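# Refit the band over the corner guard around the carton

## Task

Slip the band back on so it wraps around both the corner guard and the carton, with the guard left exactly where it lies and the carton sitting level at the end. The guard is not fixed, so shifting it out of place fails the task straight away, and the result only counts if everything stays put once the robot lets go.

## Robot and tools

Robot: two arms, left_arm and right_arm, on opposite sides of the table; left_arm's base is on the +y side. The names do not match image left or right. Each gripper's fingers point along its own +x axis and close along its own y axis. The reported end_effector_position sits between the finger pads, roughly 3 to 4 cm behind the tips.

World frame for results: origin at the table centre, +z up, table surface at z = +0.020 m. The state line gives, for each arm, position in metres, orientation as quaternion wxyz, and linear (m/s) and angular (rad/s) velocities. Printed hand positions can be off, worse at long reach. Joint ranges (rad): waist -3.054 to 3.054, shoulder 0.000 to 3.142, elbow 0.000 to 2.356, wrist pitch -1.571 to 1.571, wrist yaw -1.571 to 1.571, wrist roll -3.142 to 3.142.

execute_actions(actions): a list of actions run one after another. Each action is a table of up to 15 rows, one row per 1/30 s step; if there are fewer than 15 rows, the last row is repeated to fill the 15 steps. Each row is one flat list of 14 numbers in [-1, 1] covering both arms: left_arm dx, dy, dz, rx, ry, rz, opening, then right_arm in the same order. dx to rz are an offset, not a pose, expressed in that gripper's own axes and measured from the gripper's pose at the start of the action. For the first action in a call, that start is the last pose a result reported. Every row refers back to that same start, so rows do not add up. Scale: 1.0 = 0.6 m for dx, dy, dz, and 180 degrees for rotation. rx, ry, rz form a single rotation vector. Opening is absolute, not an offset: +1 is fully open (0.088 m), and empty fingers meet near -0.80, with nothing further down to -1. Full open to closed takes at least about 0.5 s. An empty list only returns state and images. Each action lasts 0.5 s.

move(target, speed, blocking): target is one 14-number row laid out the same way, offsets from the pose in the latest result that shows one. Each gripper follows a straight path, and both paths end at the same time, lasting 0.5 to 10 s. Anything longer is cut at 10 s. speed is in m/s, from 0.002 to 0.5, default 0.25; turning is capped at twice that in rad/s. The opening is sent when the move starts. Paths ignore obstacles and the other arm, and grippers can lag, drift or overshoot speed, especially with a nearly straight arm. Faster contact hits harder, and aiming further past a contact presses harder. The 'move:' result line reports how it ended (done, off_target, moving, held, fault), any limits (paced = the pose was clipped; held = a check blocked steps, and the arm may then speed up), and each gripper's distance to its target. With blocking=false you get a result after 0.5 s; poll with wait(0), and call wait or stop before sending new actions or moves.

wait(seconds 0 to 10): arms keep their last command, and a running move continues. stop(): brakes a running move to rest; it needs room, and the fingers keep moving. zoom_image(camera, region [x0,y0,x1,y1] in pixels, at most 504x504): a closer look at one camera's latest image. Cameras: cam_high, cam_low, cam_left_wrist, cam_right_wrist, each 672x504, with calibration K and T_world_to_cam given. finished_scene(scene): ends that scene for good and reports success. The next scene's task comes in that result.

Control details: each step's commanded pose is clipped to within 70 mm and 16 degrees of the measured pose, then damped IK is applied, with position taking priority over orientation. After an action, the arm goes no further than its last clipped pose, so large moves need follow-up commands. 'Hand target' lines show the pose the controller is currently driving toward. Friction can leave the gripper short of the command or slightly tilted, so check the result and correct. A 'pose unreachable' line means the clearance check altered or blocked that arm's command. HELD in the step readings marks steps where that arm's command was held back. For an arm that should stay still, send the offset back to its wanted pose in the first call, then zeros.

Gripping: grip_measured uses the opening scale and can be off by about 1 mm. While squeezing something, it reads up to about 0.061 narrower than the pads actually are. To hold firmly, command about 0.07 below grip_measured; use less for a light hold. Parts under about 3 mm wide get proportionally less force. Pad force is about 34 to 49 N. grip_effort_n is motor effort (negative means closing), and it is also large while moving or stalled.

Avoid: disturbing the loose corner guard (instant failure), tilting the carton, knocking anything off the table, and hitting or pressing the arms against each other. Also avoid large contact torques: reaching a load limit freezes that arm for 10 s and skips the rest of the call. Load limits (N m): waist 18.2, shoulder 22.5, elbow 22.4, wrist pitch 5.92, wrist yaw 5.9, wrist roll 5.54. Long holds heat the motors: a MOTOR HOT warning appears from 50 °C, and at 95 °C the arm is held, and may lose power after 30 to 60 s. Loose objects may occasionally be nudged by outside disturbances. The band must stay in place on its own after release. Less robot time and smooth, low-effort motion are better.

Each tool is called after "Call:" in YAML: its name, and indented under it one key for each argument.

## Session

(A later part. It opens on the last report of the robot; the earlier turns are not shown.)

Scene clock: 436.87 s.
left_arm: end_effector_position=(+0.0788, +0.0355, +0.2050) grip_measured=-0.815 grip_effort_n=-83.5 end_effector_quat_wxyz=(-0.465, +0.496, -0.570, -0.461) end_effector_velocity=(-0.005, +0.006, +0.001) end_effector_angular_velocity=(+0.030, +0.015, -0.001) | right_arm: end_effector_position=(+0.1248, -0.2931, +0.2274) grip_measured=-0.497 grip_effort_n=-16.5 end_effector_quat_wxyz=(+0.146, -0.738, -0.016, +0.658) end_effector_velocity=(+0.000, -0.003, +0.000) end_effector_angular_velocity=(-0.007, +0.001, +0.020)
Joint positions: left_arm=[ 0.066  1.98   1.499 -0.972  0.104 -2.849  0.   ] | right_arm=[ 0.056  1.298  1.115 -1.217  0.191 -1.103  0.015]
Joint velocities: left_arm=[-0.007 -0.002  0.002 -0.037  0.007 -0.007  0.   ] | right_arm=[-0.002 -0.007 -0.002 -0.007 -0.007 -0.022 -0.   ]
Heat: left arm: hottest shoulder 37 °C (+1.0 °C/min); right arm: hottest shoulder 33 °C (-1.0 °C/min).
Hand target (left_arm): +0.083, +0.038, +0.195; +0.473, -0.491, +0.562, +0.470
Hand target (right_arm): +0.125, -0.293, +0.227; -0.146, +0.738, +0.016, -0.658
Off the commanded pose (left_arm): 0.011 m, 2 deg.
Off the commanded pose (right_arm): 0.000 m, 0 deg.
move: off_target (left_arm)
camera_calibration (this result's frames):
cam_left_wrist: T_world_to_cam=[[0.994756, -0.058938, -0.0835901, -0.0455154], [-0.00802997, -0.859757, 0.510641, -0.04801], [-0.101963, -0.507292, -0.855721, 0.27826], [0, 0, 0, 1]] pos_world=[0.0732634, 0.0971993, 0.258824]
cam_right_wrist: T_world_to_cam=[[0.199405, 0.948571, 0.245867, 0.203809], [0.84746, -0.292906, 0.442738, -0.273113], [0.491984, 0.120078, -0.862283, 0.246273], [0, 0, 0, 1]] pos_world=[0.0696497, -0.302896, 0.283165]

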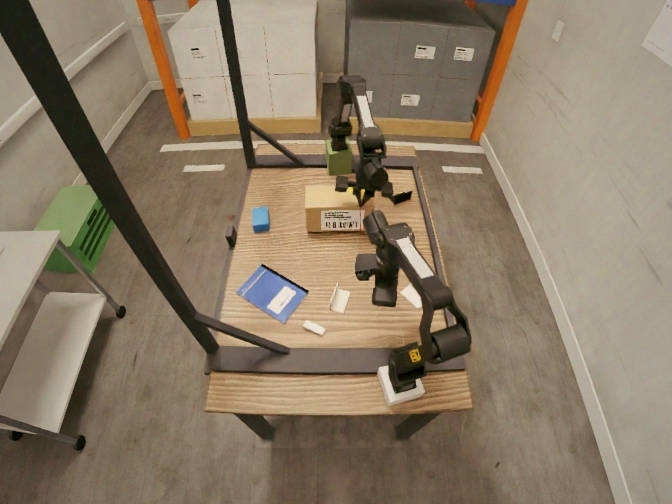

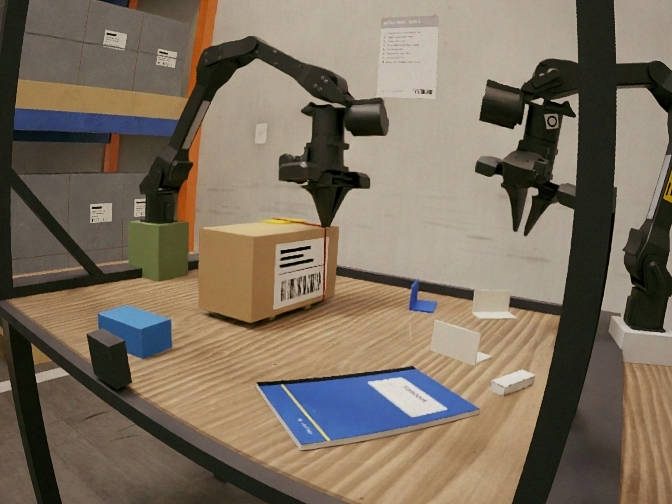

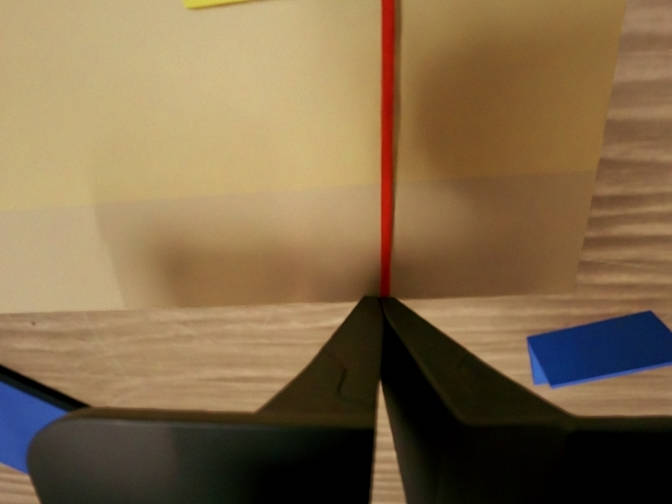

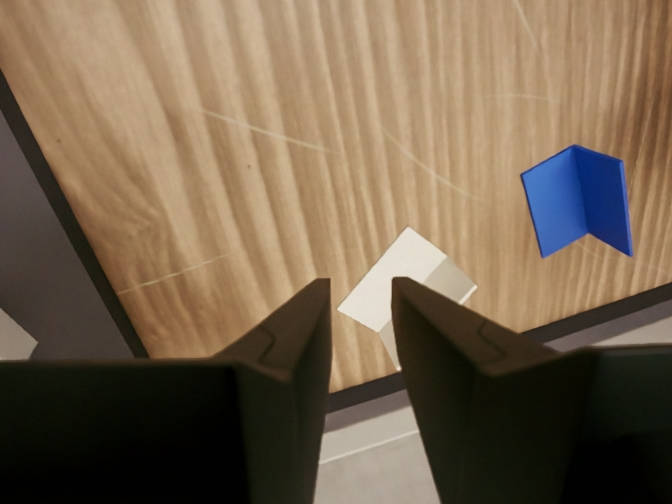

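Call:
move:
  target: [-0.012,0.014,0.004,0,0,0.01,-0.86,0,0,0,0,0,0,-0.5]
  speed: 0.03

Call:
move:
  target: [0.016,0.004,0.008,0,-0.005,0,-0.86,0,0,0,0,0,0,-0.5]
  speed: 0.02

Scene clock: 440.73 s.
left_arm: end_effector_position=(+0.0721, +0.0394, +0.2064) grip_measured=-0.815 grip_effort_n=-83.5 end_effector_quat_wxyz=(-0.462, +0.483, -0.575, -0.471) end_effector_velocity=(-0.003, +0.003, -0.001) end_effector_angular_velocity=(+0.010, +0.009, -0.010) | right_arm: end_effector_position=(+0.1248, -0.2931, +0.2274) grip_measured=-0.497 grip_effort_n=-16.0 end_effector_quat_wxyz=(+0.146, -0.738, -0.016, +0.658) end_effector_velocity=(-0.002, -0.008, -0.001) end_effector_angular_velocity=(-0.038, +0.010, +0.013)
Joint positions: left_arm=[ 0.062  1.977  1.5   -0.998  0.13  -2.849  0.   ] | right_arm=[ 0.056  1.298  1.115 -1.217  0.191 -1.103  0.015]
Joint velocities: left_arm=[-0.002 -0.002 -0.007 -0.007  0.007  0.007  0.   ] | right_arm=[ 0.002 -0.002  0.002 -0.037 -0.022 -0.007 -0.   ]
Heat: left arm: hottest shoulder 37 °C (+1.0 °C/min); right arm: hottest shoulder 33 °C (-1.0 °C/min).
Hand target (left_arm): +0.071, +0.039, +0.212; +0.458, -0.487, +0.578, +0.468
Hand target (right_arm): +0.125, -0.293, +0.227; -0.146, +0.738, +0.016, -0.658
Off the commanded pose (left_arm): 0.006 m, 1 deg.
Off the commanded pose (right_arm): 0.000 m, 0 deg.
move: done
camera_calibration (this result's frames):
cam_left_wrist: T_world_to_cam=[[0.991345, -0.0651416, -0.113984, -0.0317675], [0.000265435, -0.867221, 0.497923, -0.0431593], [-0.131285, -0.493644, -0.859698, 0.283178], [0, 0, 0, 1]] pos_world=[0.068681, 0.100291, 0.261317]
cam_right_wrist: T_world_to_cam=[[0.199405, 0.948571, 0.245867, 0.203809], [0.84746, -0.292906, 0.442738, -0.273113], [0.491984, 0.120078, -0.862283, 0.246273], [0, 0, 0, 1]] pos_world=[0.0696497, -0.302896, 0.283165]

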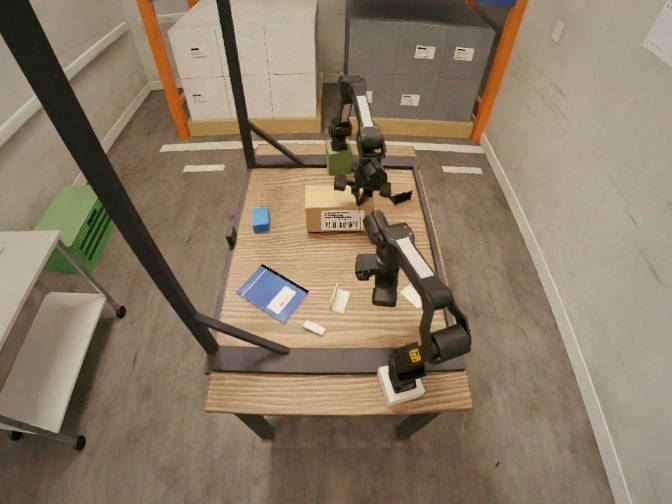

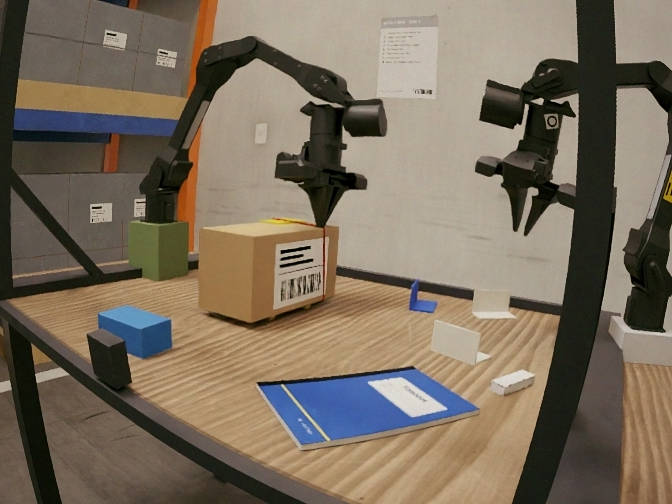

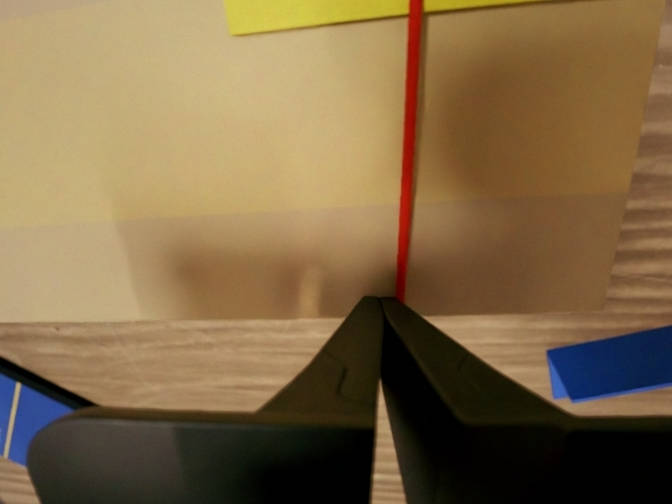

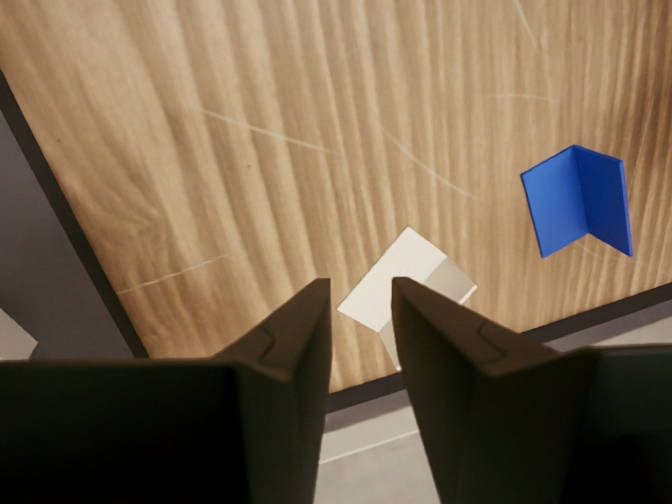

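Scene clock: 441.50 s.
left_arm: end_effector_position=(+0.0707, +0.0398, +0.2027) grip_measured=-0.815 grip_effort_n=-83.5 end_effector_quat_wxyz=(-0.462, +0.483, -0.576, -0.470) end_effector_velocity=(-0.001, +0.005, -0.003) end_effector_angular_velocity=(+0.019, -0.003, +0.006) | right_arm: end_effector_position=(+0.1248, -0.2931, +0.2274) grip_measured=-0.497 grip_effort_n=-16.0 end_effector_quat_wxyz=(+0.146, -0.738, -0.016, +0.658) end_effector_velocity=(+0.000, -0.002, -0.001) end_effector_angular_velocity=(-0.010, +0.003, +0.006)
Joint positions: left_arm=[ 0.058  1.977  1.485 -0.982  0.13  -2.849  0.   ] | right_arm=[ 0.056  1.298  1.115 -1.217  0.191 -1.103  0.015]
Joint velocities: left_arm=[-0.002 -0.002 -0.012 -0.007 -0.007 -0.007  0.   ] | right_arm=[-0.002 -0.002 -0.002 -0.007 -0.007 -0.007  0.   ]
Heat: left arm: hottest shoulder 37 °C (+1.0 °C/min); right arm: hottest shoulder 33 °C (-1.0 °C/min).
Hand target (left_arm): +0.069, +0.043, +0.197; +0.466, -0.480, +0.572, +0.475
Hand target (right_arm): +0.125, -0.293, +0.227; -0.146, +0.738, +0.016, -0.658
Off the commanded pose (left_arm): 0.007 m, 1 deg.
Off the commanded pose (right_arm): 0.000 m, 0 deg.
move: done
camera_calibration (this result's frames):
cam_left_wrist: T_world_to_cam=[[0.991143, -0.0686721, -0.113668, -0.0306153], [-0.00283234, -0.866659, 0.498892, -0.0409233], [-0.132771, -0.494151, -0.859178, 0.280036], [0, 0, 0, 1]] pos_world=[0.067409, 0.100811, 0.257537]
cam_right_wrist: T_world_to_cam=[[0.199405, 0.948571, 0.245867, 0.203809], [0.84746, -0.292906, 0.442738, -0.273113], [0.491984, 0.120078, -0.862283, 0.246273], [0, 0, 0, 1]] pos_world=[0.0696497, -0.302896, 0.283165]

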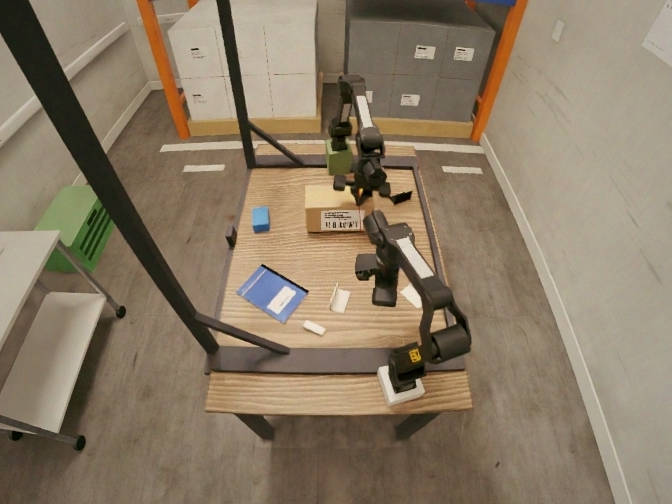

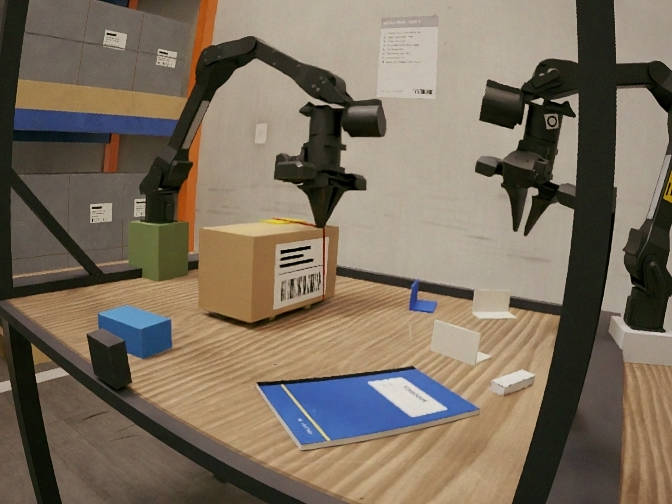

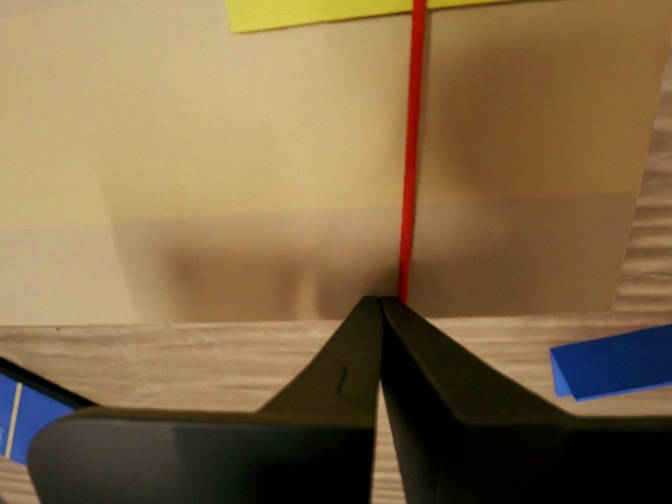

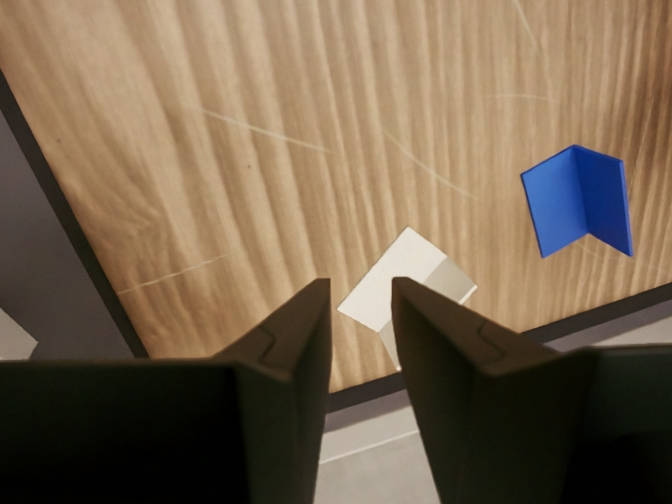

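Call:
move:
  target: [0.014,-0.032,0.004,0,-0.005,0,-0.86,0,0,0,0,0,0,-0.5]
  speed: 0.01

Call:
zoom_image:
  camera: "cam_low"
  region: [190,190,350,330]

Scene clock: 449.17 s.
left_arm: end_effector_position=(+0.0861, +0.0370, +0.2044) grip_measured=-0.815 grip_effort_n=-83.5 end_effector_quat_wxyz=(-0.459, +0.487, -0.581, -0.464) end_effector_velocity=(+0.002, +0.002, -0.001) end_effector_angular_velocity=(+0.015, -0.016, +0.022) | right_arm: end_effector_position=(+0.1248, -0.2931, +0.2274) grip_measured=-0.497 grip_effort_n=-16.0 end_effector_quat_wxyz=(+0.146, -0.738, -0.016, +0.658) end_effector_velocity=(-0.001, -0.002, -0.002) end_effector_angular_velocity=(-0.017, -0.001, +0.025)
Joint positions: left_arm=[ 0.098  1.986  1.504 -0.978  0.138 -2.808  0.   ] | right_arm=[ 0.056  1.298  1.115 -1.217  0.191 -1.103  0.015]
Joint velocities: left_arm=[-0.002  0.002  0.002 -0.007 -0.022 -0.022  0.   ] | right_arm=[ 0.002  0.002 -0.002 -0.007 -0.007 -0.022  0.   ]
Heat: left arm: hottest shoulder 37 °C (+0.0 °C/min); right arm: hottest shoulder 33 °C (+0.0 °C/min).
Hand target (left_arm): +0.089, +0.040, +0.193; +0.467, -0.479, +0.573, +0.473
Hand target (right_arm): +0.125, -0.293, +0.227; -0.146, +0.738, +0.016, -0.658
Off the commanded pose (left_arm): 0.013 m, 2 deg.
Off the commanded pose (right_arm): 0.000 m, 0 deg.
move: off_target (left_arm)
camera_calibration (this result's frames):
cam_left_wrist: T_world_to_cam=[[0.991079, -0.0725071, -0.11183, -0.0461378], [-0.00463004, -0.857293, 0.514807, -0.0476043], [-0.133199, -0.509697, -0.849981, 0.280912], [0, 0, 0, 1]] pos_world=[0.0829229, 0.0990239, 0.258117]
cam_right_wrist: T_world_to_cam=[[0.199405, 0.948571, 0.245867, 0.203809], [0.84746, -0.292906, 0.442738, -0.273113], [0.491984, 0.120078, -0.862283, 0.246273], [0, 0, 0, 1]] pos_world=[0.0696497, -0.302896, 0.283165]

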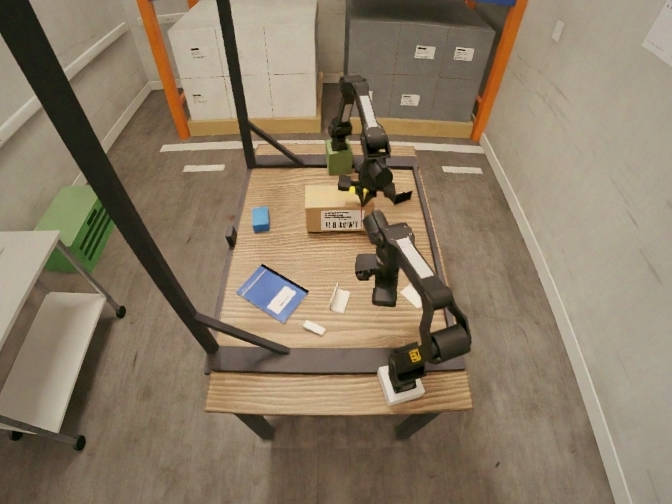

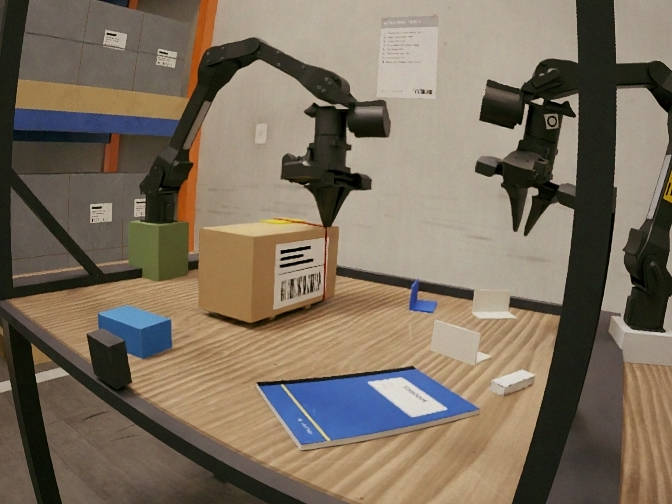

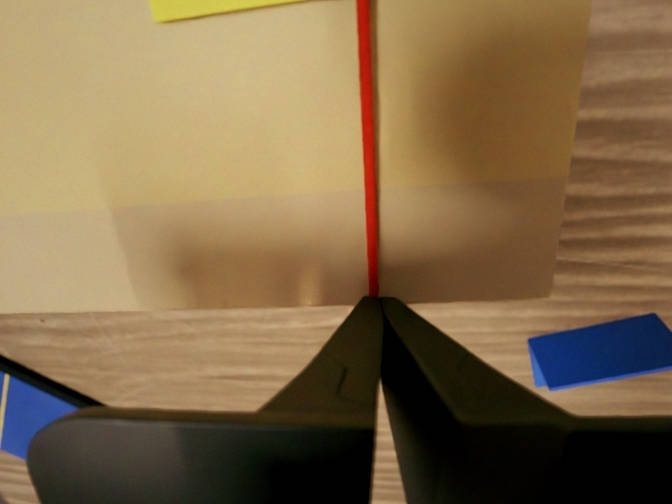

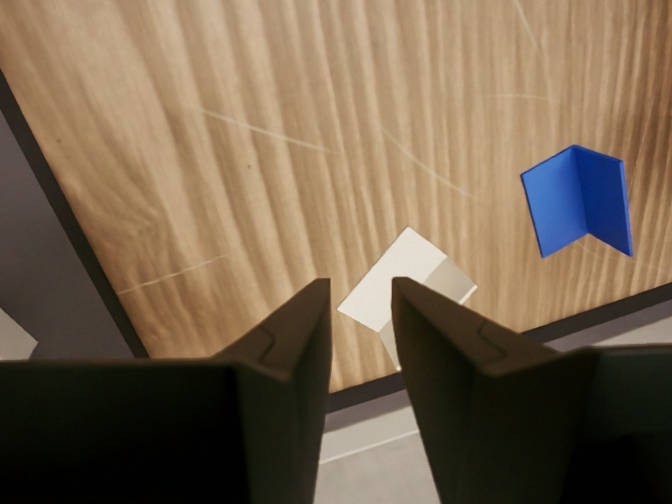

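Region (190, 190, 350, 330) of cam_low's 672x504 image, scaled by 3.150, with more detail than that image has; it fills the top 441 rows of this view, and the rest is white.

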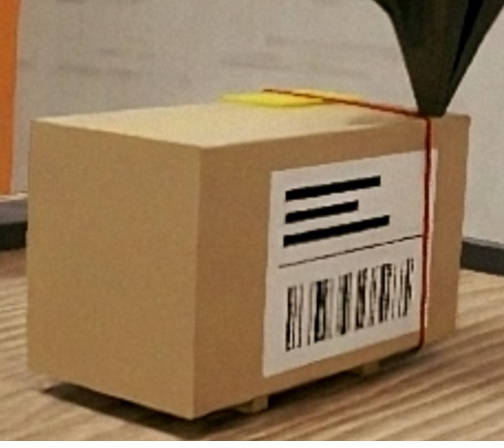

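Call:
move:
  target: [-0.03,0,0,0,0,0,-0.86,0,0,0,0,0,0,-0.5]
  speed: 0.03

Call:
zoom_image:
  camera: "cam_low"
  region: [190,190,350,330]

Call:
zoom_image:
  camera: "cam_high"
  region: [290,150,400,250]

Scene clock: 461.63 s.
left_arm: end_effector_position=(+0.0863, +0.0411, +0.2143) grip_measured=-0.815 grip_effort_n=-83.5 end_effector_quat_wxyz=(-0.461, +0.481, -0.577, -0.472) end_effector_velocity=(-0.001, +0.005, -0.000) end_effector_angular_velocity=(+0.022, +0.015, +0.023) | right_arm: end_effector_position=(+0.1248, -0.2931, +0.2274) grip_measured=-0.497 grip_effort_n=-16.0 end_effector_quat_wxyz=(+0.146, -0.738, -0.016, +0.658) end_effector_velocity=(+0.000, -0.003, -0.002) end_effector_angular_velocity=(-0.015, +0.002, +0.006)
Joint positions: left_arm=[ 0.101  1.98   1.537 -1.039  0.138 -2.807  0.   ] | right_arm=[ 0.056  1.298  1.115 -1.217  0.191 -1.103  0.015]
Joint velocities: left_arm=[ 0.002 -0.002 -0.002 -0.022  0.007 -0.022  0.   ] | right_arm=[-0.002 -0.002 -0.007 -0.007 -0.007 -0.007 -0.   ]
Heat: left arm: hottest shoulder 37 °C (+0.0 °C/min); right arm: hottest shoulder 33 °C (+0.0 °C/min).
Hand target (left_arm): +0.088, +0.040, +0.222; +0.459, -0.486, +0.581, +0.464
Hand target (right_arm): +0.125, -0.293, +0.227; -0.146, +0.738, +0.016, -0.658
Off the commanded pose (left_arm): 0.008 m, 1 deg.
Off the commanded pose (right_arm): 0.000 m, 0 deg.
move: done
camera_calibration (this result's frames):
cam_left_wrist: T_world_to_cam=[[0.990642, -0.0674348, -0.118662, -0.0436196], [0.00041457, -0.867923, 0.496698, -0.0453453], [-0.136484, -0.492099, -0.859774, 0.293118], [0, 0, 0, 1]] pos_world=[0.0832361, 0.101946, 0.269362]
cam_right_wrist: T_world_to_cam=[[0.199405, 0.948571, 0.245867, 0.203809], [0.84746, -0.292906, 0.442738, -0.273113], [0.491984, 0.120078, -0.862283, 0.246273], [0, 0, 0, 1]] pos_world=[0.0696497, -0.302896, 0.283165]

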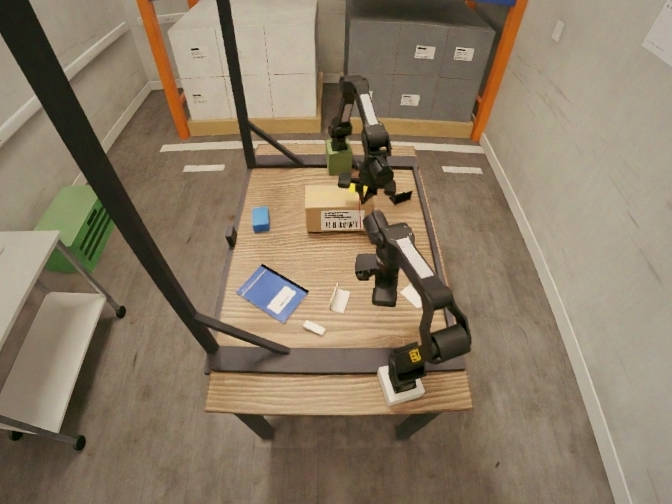

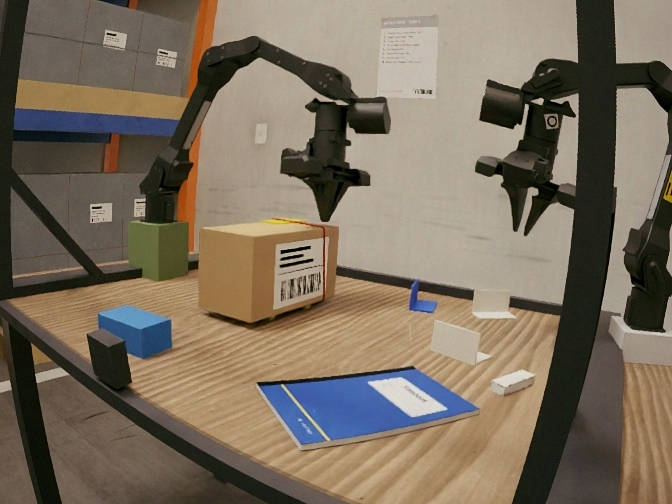

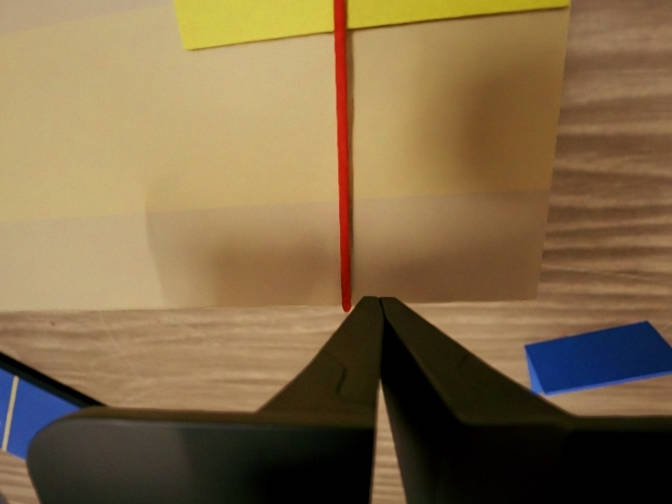

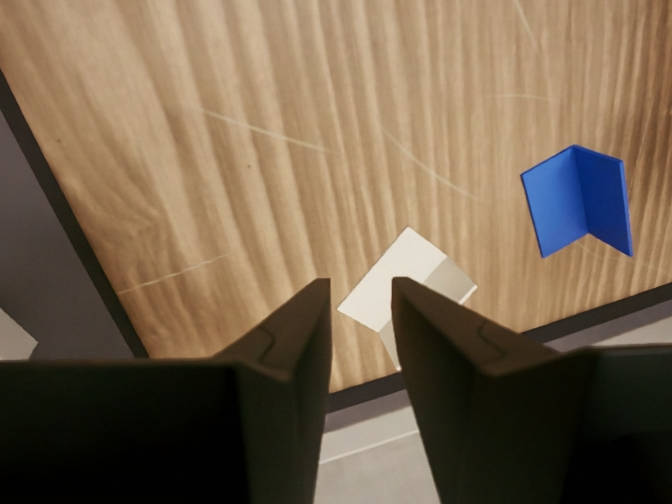

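Region (190, 190, 350, 330) of cam_low's 672x504 image, scaled by 3.150, with more detail than that image has; it fills the top 441 rows of this view, and the rest is white.

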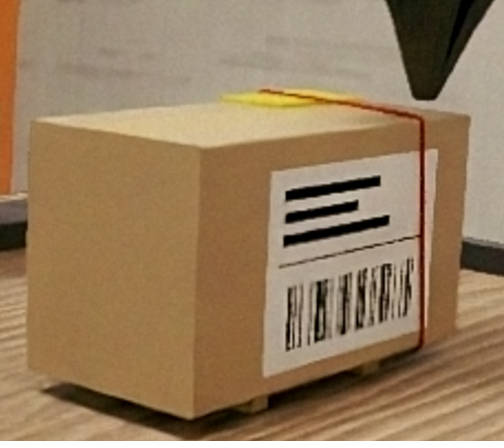

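Region (290, 150, 400, 250) of cam_high's 672x504 image, scaled by 4.582, with more detail than that image has; it fills the top 458 rows of this view, and the rest is white.

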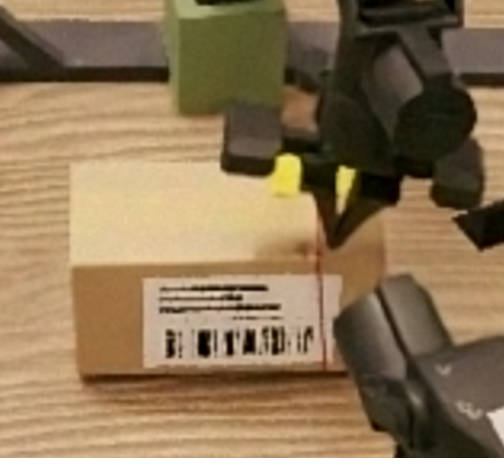

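Call:
move:
  target: [-0.01,0.028,0,0,0,-0.035,-0.5,0,0,0,0,0,0,-0.5]
  speed: 0.04

Scene clock: 482.53 s.
left_arm: end_effector_position=(+0.0708, +0.0416, +0.2183) grip_measured=-0.503 grip_effort_n=17.0 end_effector_quat_wxyz=(-0.488, +0.507, -0.550, -0.449) end_effector_velocity=(+0.004, +0.004, -0.001) end_effector_angular_velocity=(+0.019, -0.031, +0.024) | right_arm: end_effector_position=(+0.1248, -0.2931, +0.2274) grip_measured=-0.497 grip_effort_n=-16.0 end_effector_quat_wxyz=(+0.146, -0.738, -0.016, +0.658) end_effector_velocity=(+0.003, -0.003, -0.002) end_effector_angular_velocity=(-0.011, -0.012, +0.003)
Joint positions: left_arm=[ 0.021  1.943  1.504 -1.016  0.029 -2.887  0.014] | right_arm=[ 0.056  1.298  1.115 -1.217  0.191 -1.103  0.015]
Joint velocities: left_arm=[-0.002 -0.002 -0.007 -0.007 -0.037 -0.022 -0.   ] | right_arm=[-0.002 -0.002 -0.007 -0.007  0.007 -0.007 -0.   ]
Heat: left arm: hottest shoulder 42 °C (+5.0 °C/min); right arm: hottest shoulder 33 °C (+0.0 °C/min).
Hand target (left_arm): +0.070, +0.043, +0.222; +0.487, -0.512, +0.549, +0.447
Hand target (right_arm): +0.125, -0.293, +0.227; -0.146, +0.738, +0.016, -0.658
Off the commanded pose (left_arm): 0.004 m, 1 deg.
Off the commanded pose (right_arm): 0.000 m, 0 deg.
move: done
camera_calibration (this result's frames):
cam_left_wrist: T_world_to_cam=[[0.998177, -0.0579975, -0.0167192, -0.0509496], [-0.0422051, -0.868669, 0.493592, -0.043147], [-0.0431506, -0.491986, -0.869533, 0.290114], [0, 0, 0, 1]] pos_world=[0.0615543, 0.102297, 0.272709]
cam_right_wrist: T_world_to_cam=[[0.199405, 0.948571, 0.245867, 0.203809], [0.84746, -0.292906, 0.442738, -0.273113], [0.491984, 0.120078, -0.862283, 0.246273], [0, 0, 0, 1]] pos_world=[0.0696497, -0.302896, 0.283165]

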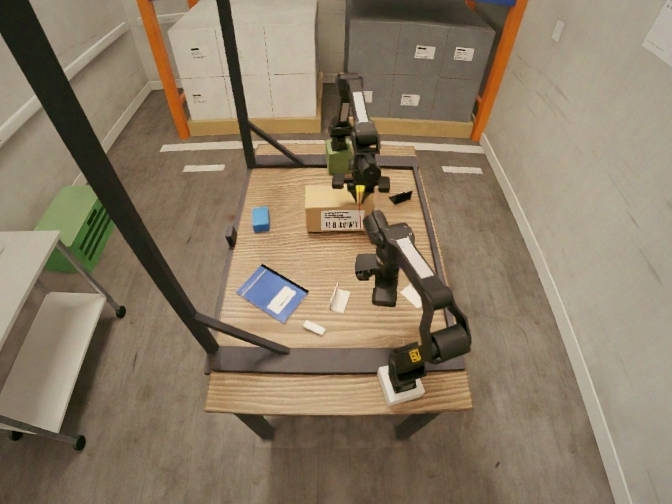

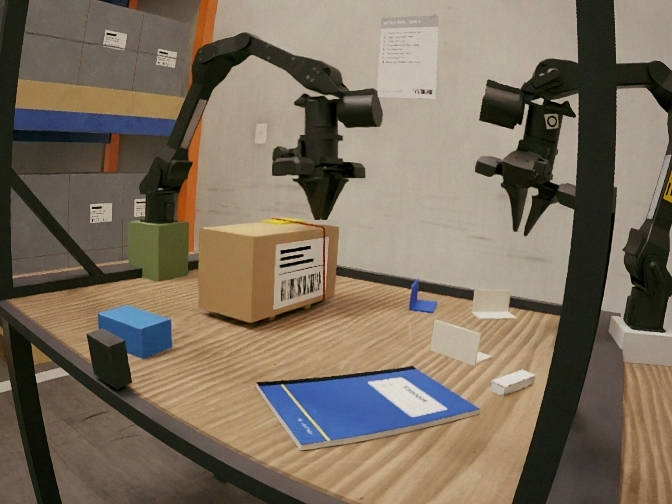

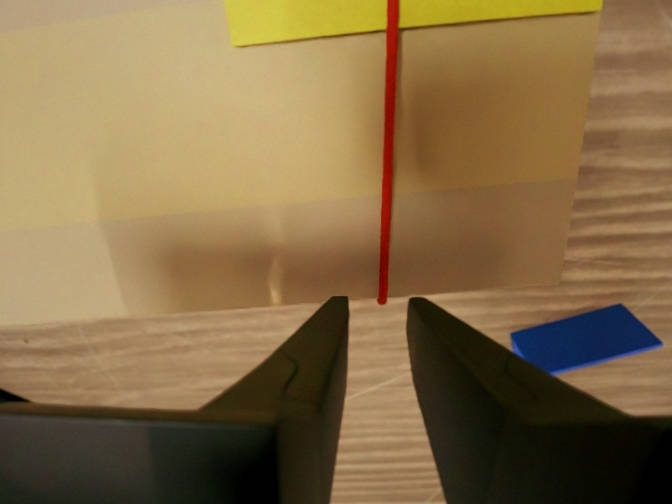

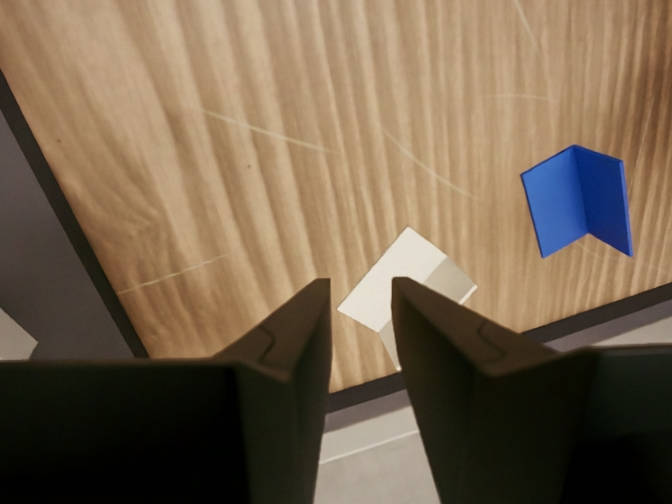

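Call:
move:
  target: [0.032,0,0.002,0,0,0,-0.5,0,0,0,0,0,0,-0.5]
  speed: 0.03

Scene clock: 486.77 s.
left_arm: end_effector_position=(+0.0715, +0.0381, +0.2081) grip_measured=-0.503 grip_effort_n=16.5 end_effector_quat_wxyz=(-0.483, +0.514, -0.554, -0.442) end_effector_velocity=(-0.000, +0.001, +0.001) end_effector_angular_velocity=(+0.004, -0.004, +0.020) | right_arm: end_effector_position=(+0.1248, -0.2931, +0.2274) grip_measured=-0.497 grip_effort_n=-16.0 end_effector_quat_wxyz=(+0.146, -0.738, -0.016, +0.658) end_effector_velocity=(+0.002, -0.003, -0.002) end_effector_angular_velocity=(-0.015, +0.002, +0.001)
Joint positions: left_arm=[ 0.021  1.946  1.463 -0.948  0.028 -2.887  0.014] | right_arm=[ 0.056  1.298  1.115 -1.217  0.191 -1.103  0.015]
Joint velocities: left_arm=[-0.002 -0.002  0.002 -0.007 -0.007 -0.022 -0.   ] | right_arm=[-0.007 -0.002 -0.007 -0.007 -0.007 -0.007 -0.   ]
Heat: left arm: hottest shoulder 43 °C (+6.0 °C/min); right arm: hottest shoulder 33 °C (+0.0 °C/min).
Hand target (left_arm): +0.071, +0.041, +0.199; +0.488, -0.507, +0.550, +0.449
Hand target (right_arm): +0.125, -0.293, +0.227; -0.146, +0.738, +0.016, -0.658
Off the commanded pose (left_arm): 0.009 m, 1 deg.
Off the commanded pose (right_arm): 0.000 m, 0 deg.
move: off_target (left_arm)
camera_calibration (this result's frames):
cam_left_wrist: T_world_to_cam=[[0.998292, -0.0574699, -0.0104549, -0.0533854], [-0.0439334, -0.856661, 0.514005, -0.0456975], [-0.0384961, -0.512668, -0.857723, 0.277568], [0, 0, 0, 1]] pos_world=[0.0619719, 0.100085, 0.261007]
cam_right_wrist: T_world_to_cam=[[0.199405, 0.948571, 0.245867, 0.203809], [0.84746, -0.292906, 0.442738, -0.273113], [0.491984, 0.120078, -0.862283, 0.246273], [0, 0, 0, 1]] pos_world=[0.0696497, -0.302896, 0.283165]

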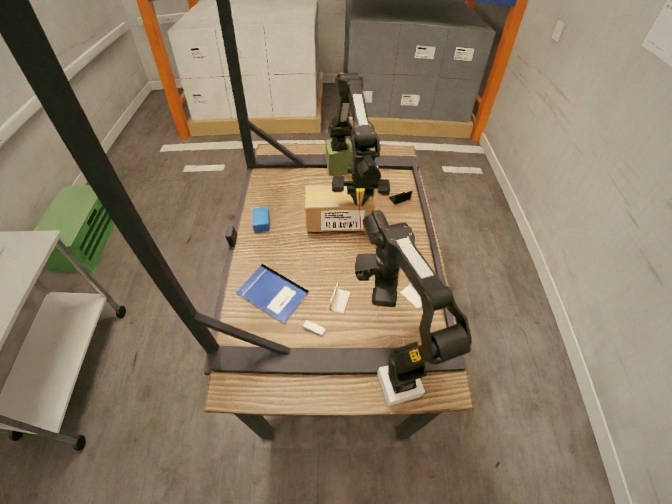

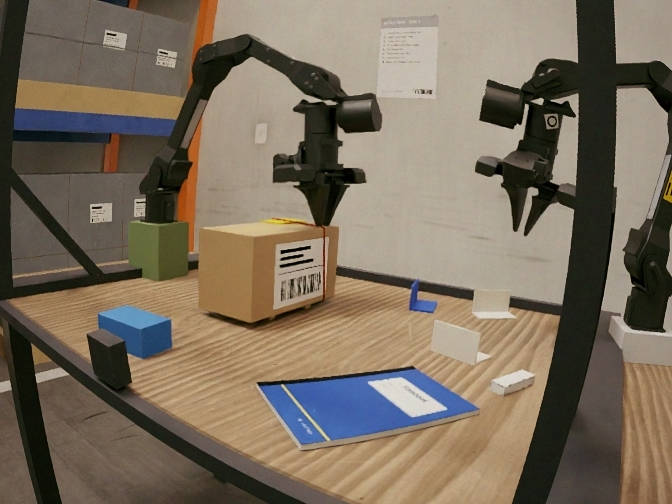

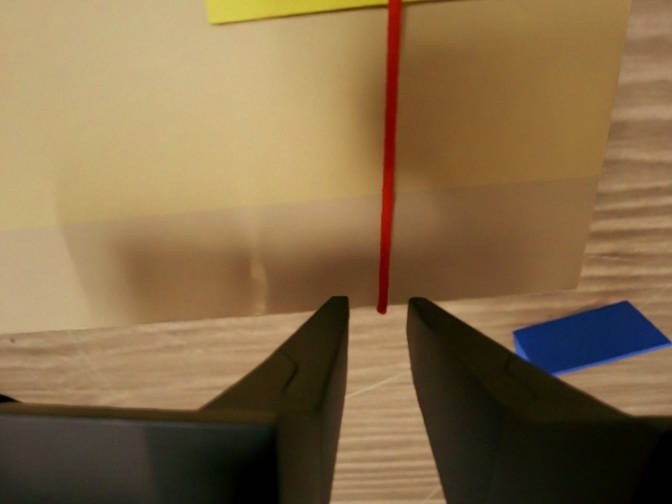

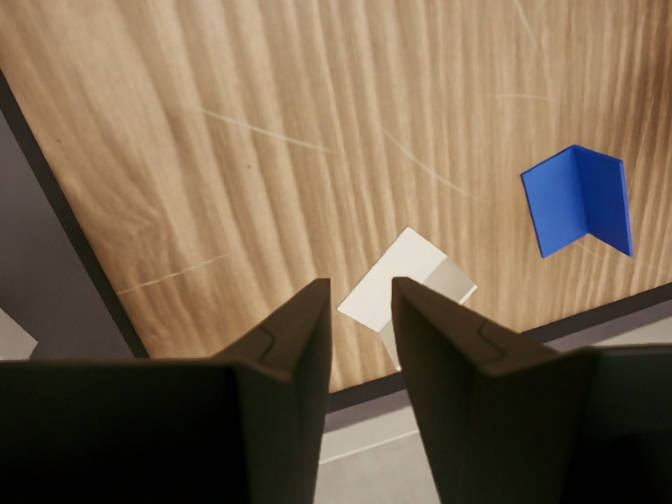

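Not yet down (friction). Continue.

Call:
move:
  target: [0.022,0,0.008,0,-0.008,0,-0.5,0,0,0,0,0,0,-0.5]
  speed: 0.02

Scene clock: 493.77 s.
left_arm: end_effector_position=(+0.0718, +0.0379, +0.2047) grip_measured=-0.503 grip_effort_n=16.5 end_effector_quat_wxyz=(-0.483, +0.516, -0.554, -0.440) end_effector_velocity=(-0.001, +0.005, -0.000) end_effector_angular_velocity=(+0.023, -0.002, +0.006) | right_arm: end_effector_position=(+0.1248, -0.2931, +0.2274) grip_measured=-0.497 grip_effort_n=-16.0 end_effector_quat_wxyz=(+0.146, -0.738, -0.016, +0.658) end_effector_velocity=(-0.000, -0.001, +0.001) end_effector_angular_velocity=(-0.005, +0.005, +0.006)
Joint positions: left_arm=[ 0.021  1.947  1.451 -0.931  0.027 -2.887  0.014] | right_arm=[ 0.056  1.298  1.115 -1.217  0.191 -1.103  0.015]
Joint velocities: left_arm=[-0.002 -0.002 -0.002 -0.022 -0.007 -0.007 -0.   ] | right_arm=[-0.002 -0.002  0.002 -0.007 -0.007 -0.007 -0.   ]
Heat: left arm: hottest shoulder 42 °C (+5.0 °C/min); right arm: hottest shoulder 33 °C (+0.0 °C/min).
Hand target (left_arm): +0.072, +0.041, +0.195; +0.490, -0.509, +0.548, +0.448
Hand target (right_arm): +0.125, -0.293, +0.227; -0.146, +0.738, +0.016, -0.658
Off the commanded pose (left_arm): 0.011 m, 2 deg.
Off the commanded pose (right_arm): 0.000 m, 0 deg.
move: off_target (left_arm)
camera_calibration (this result's frames):
cam_left_wrist: T_world_to_cam=[[0.998324, -0.0572832, -0.00819474, -0.054177], [-0.0448227, -0.855064, 0.516581, -0.0446477], [-0.0365985, -0.515349, -0.856199, 0.274198], [0, 0, 0, 1]] pos_world=[0.0621202, 0.100027, 0.257388]
cam_right_wrist: T_world_to_cam=[[0.199405, 0.948571, 0.245867, 0.203809], [0.84746, -0.292906, 0.442738, -0.273113], [0.491984, 0.120078, -0.862283, 0.246273], [0, 0, 0, 1]] pos_world=[0.0696497, -0.302896, 0.283165]

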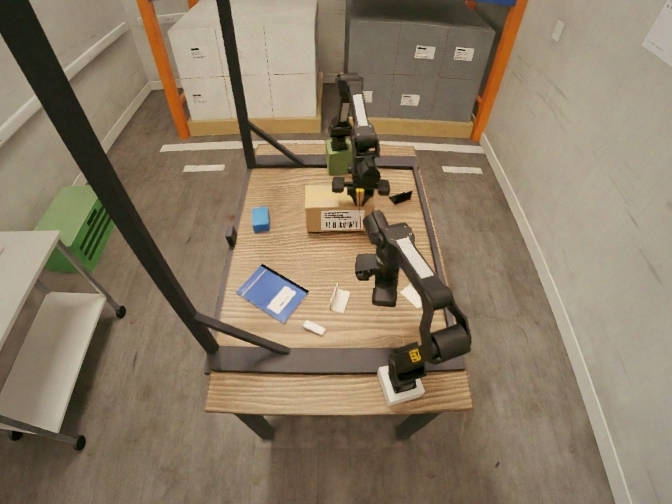

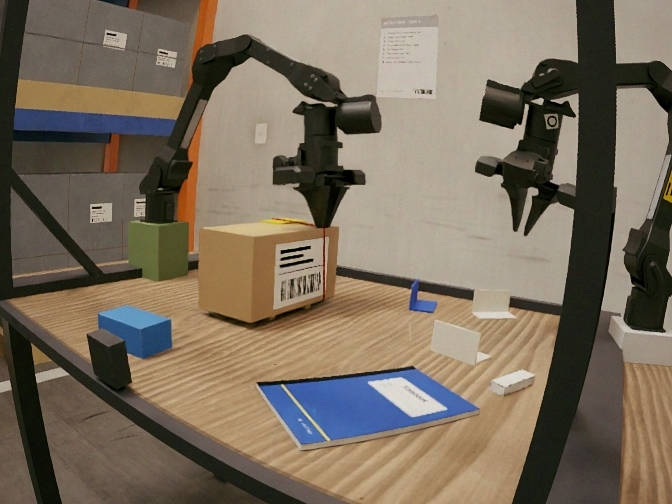

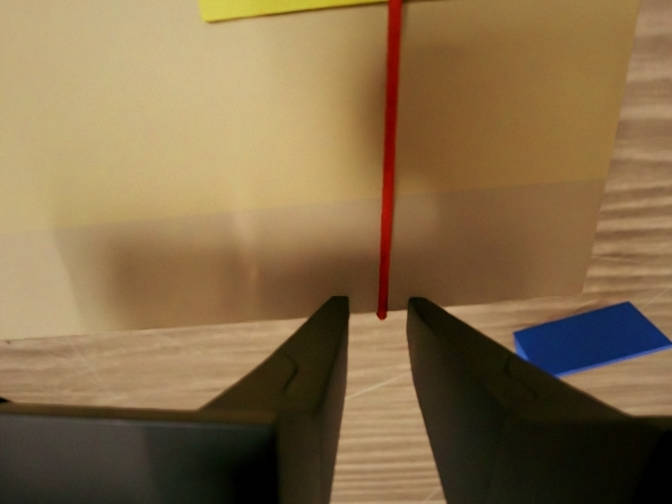

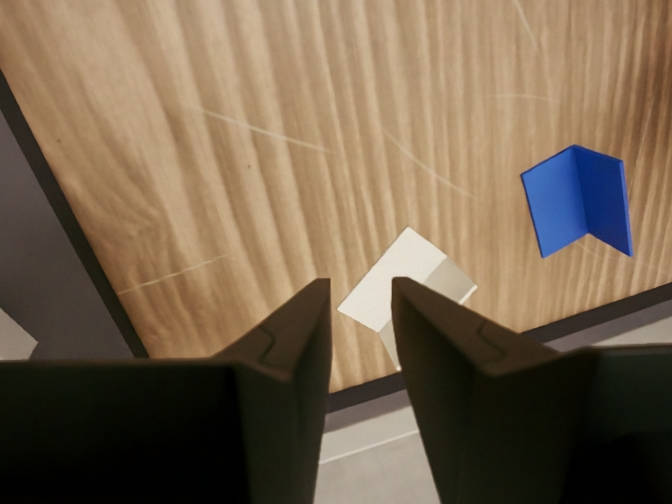

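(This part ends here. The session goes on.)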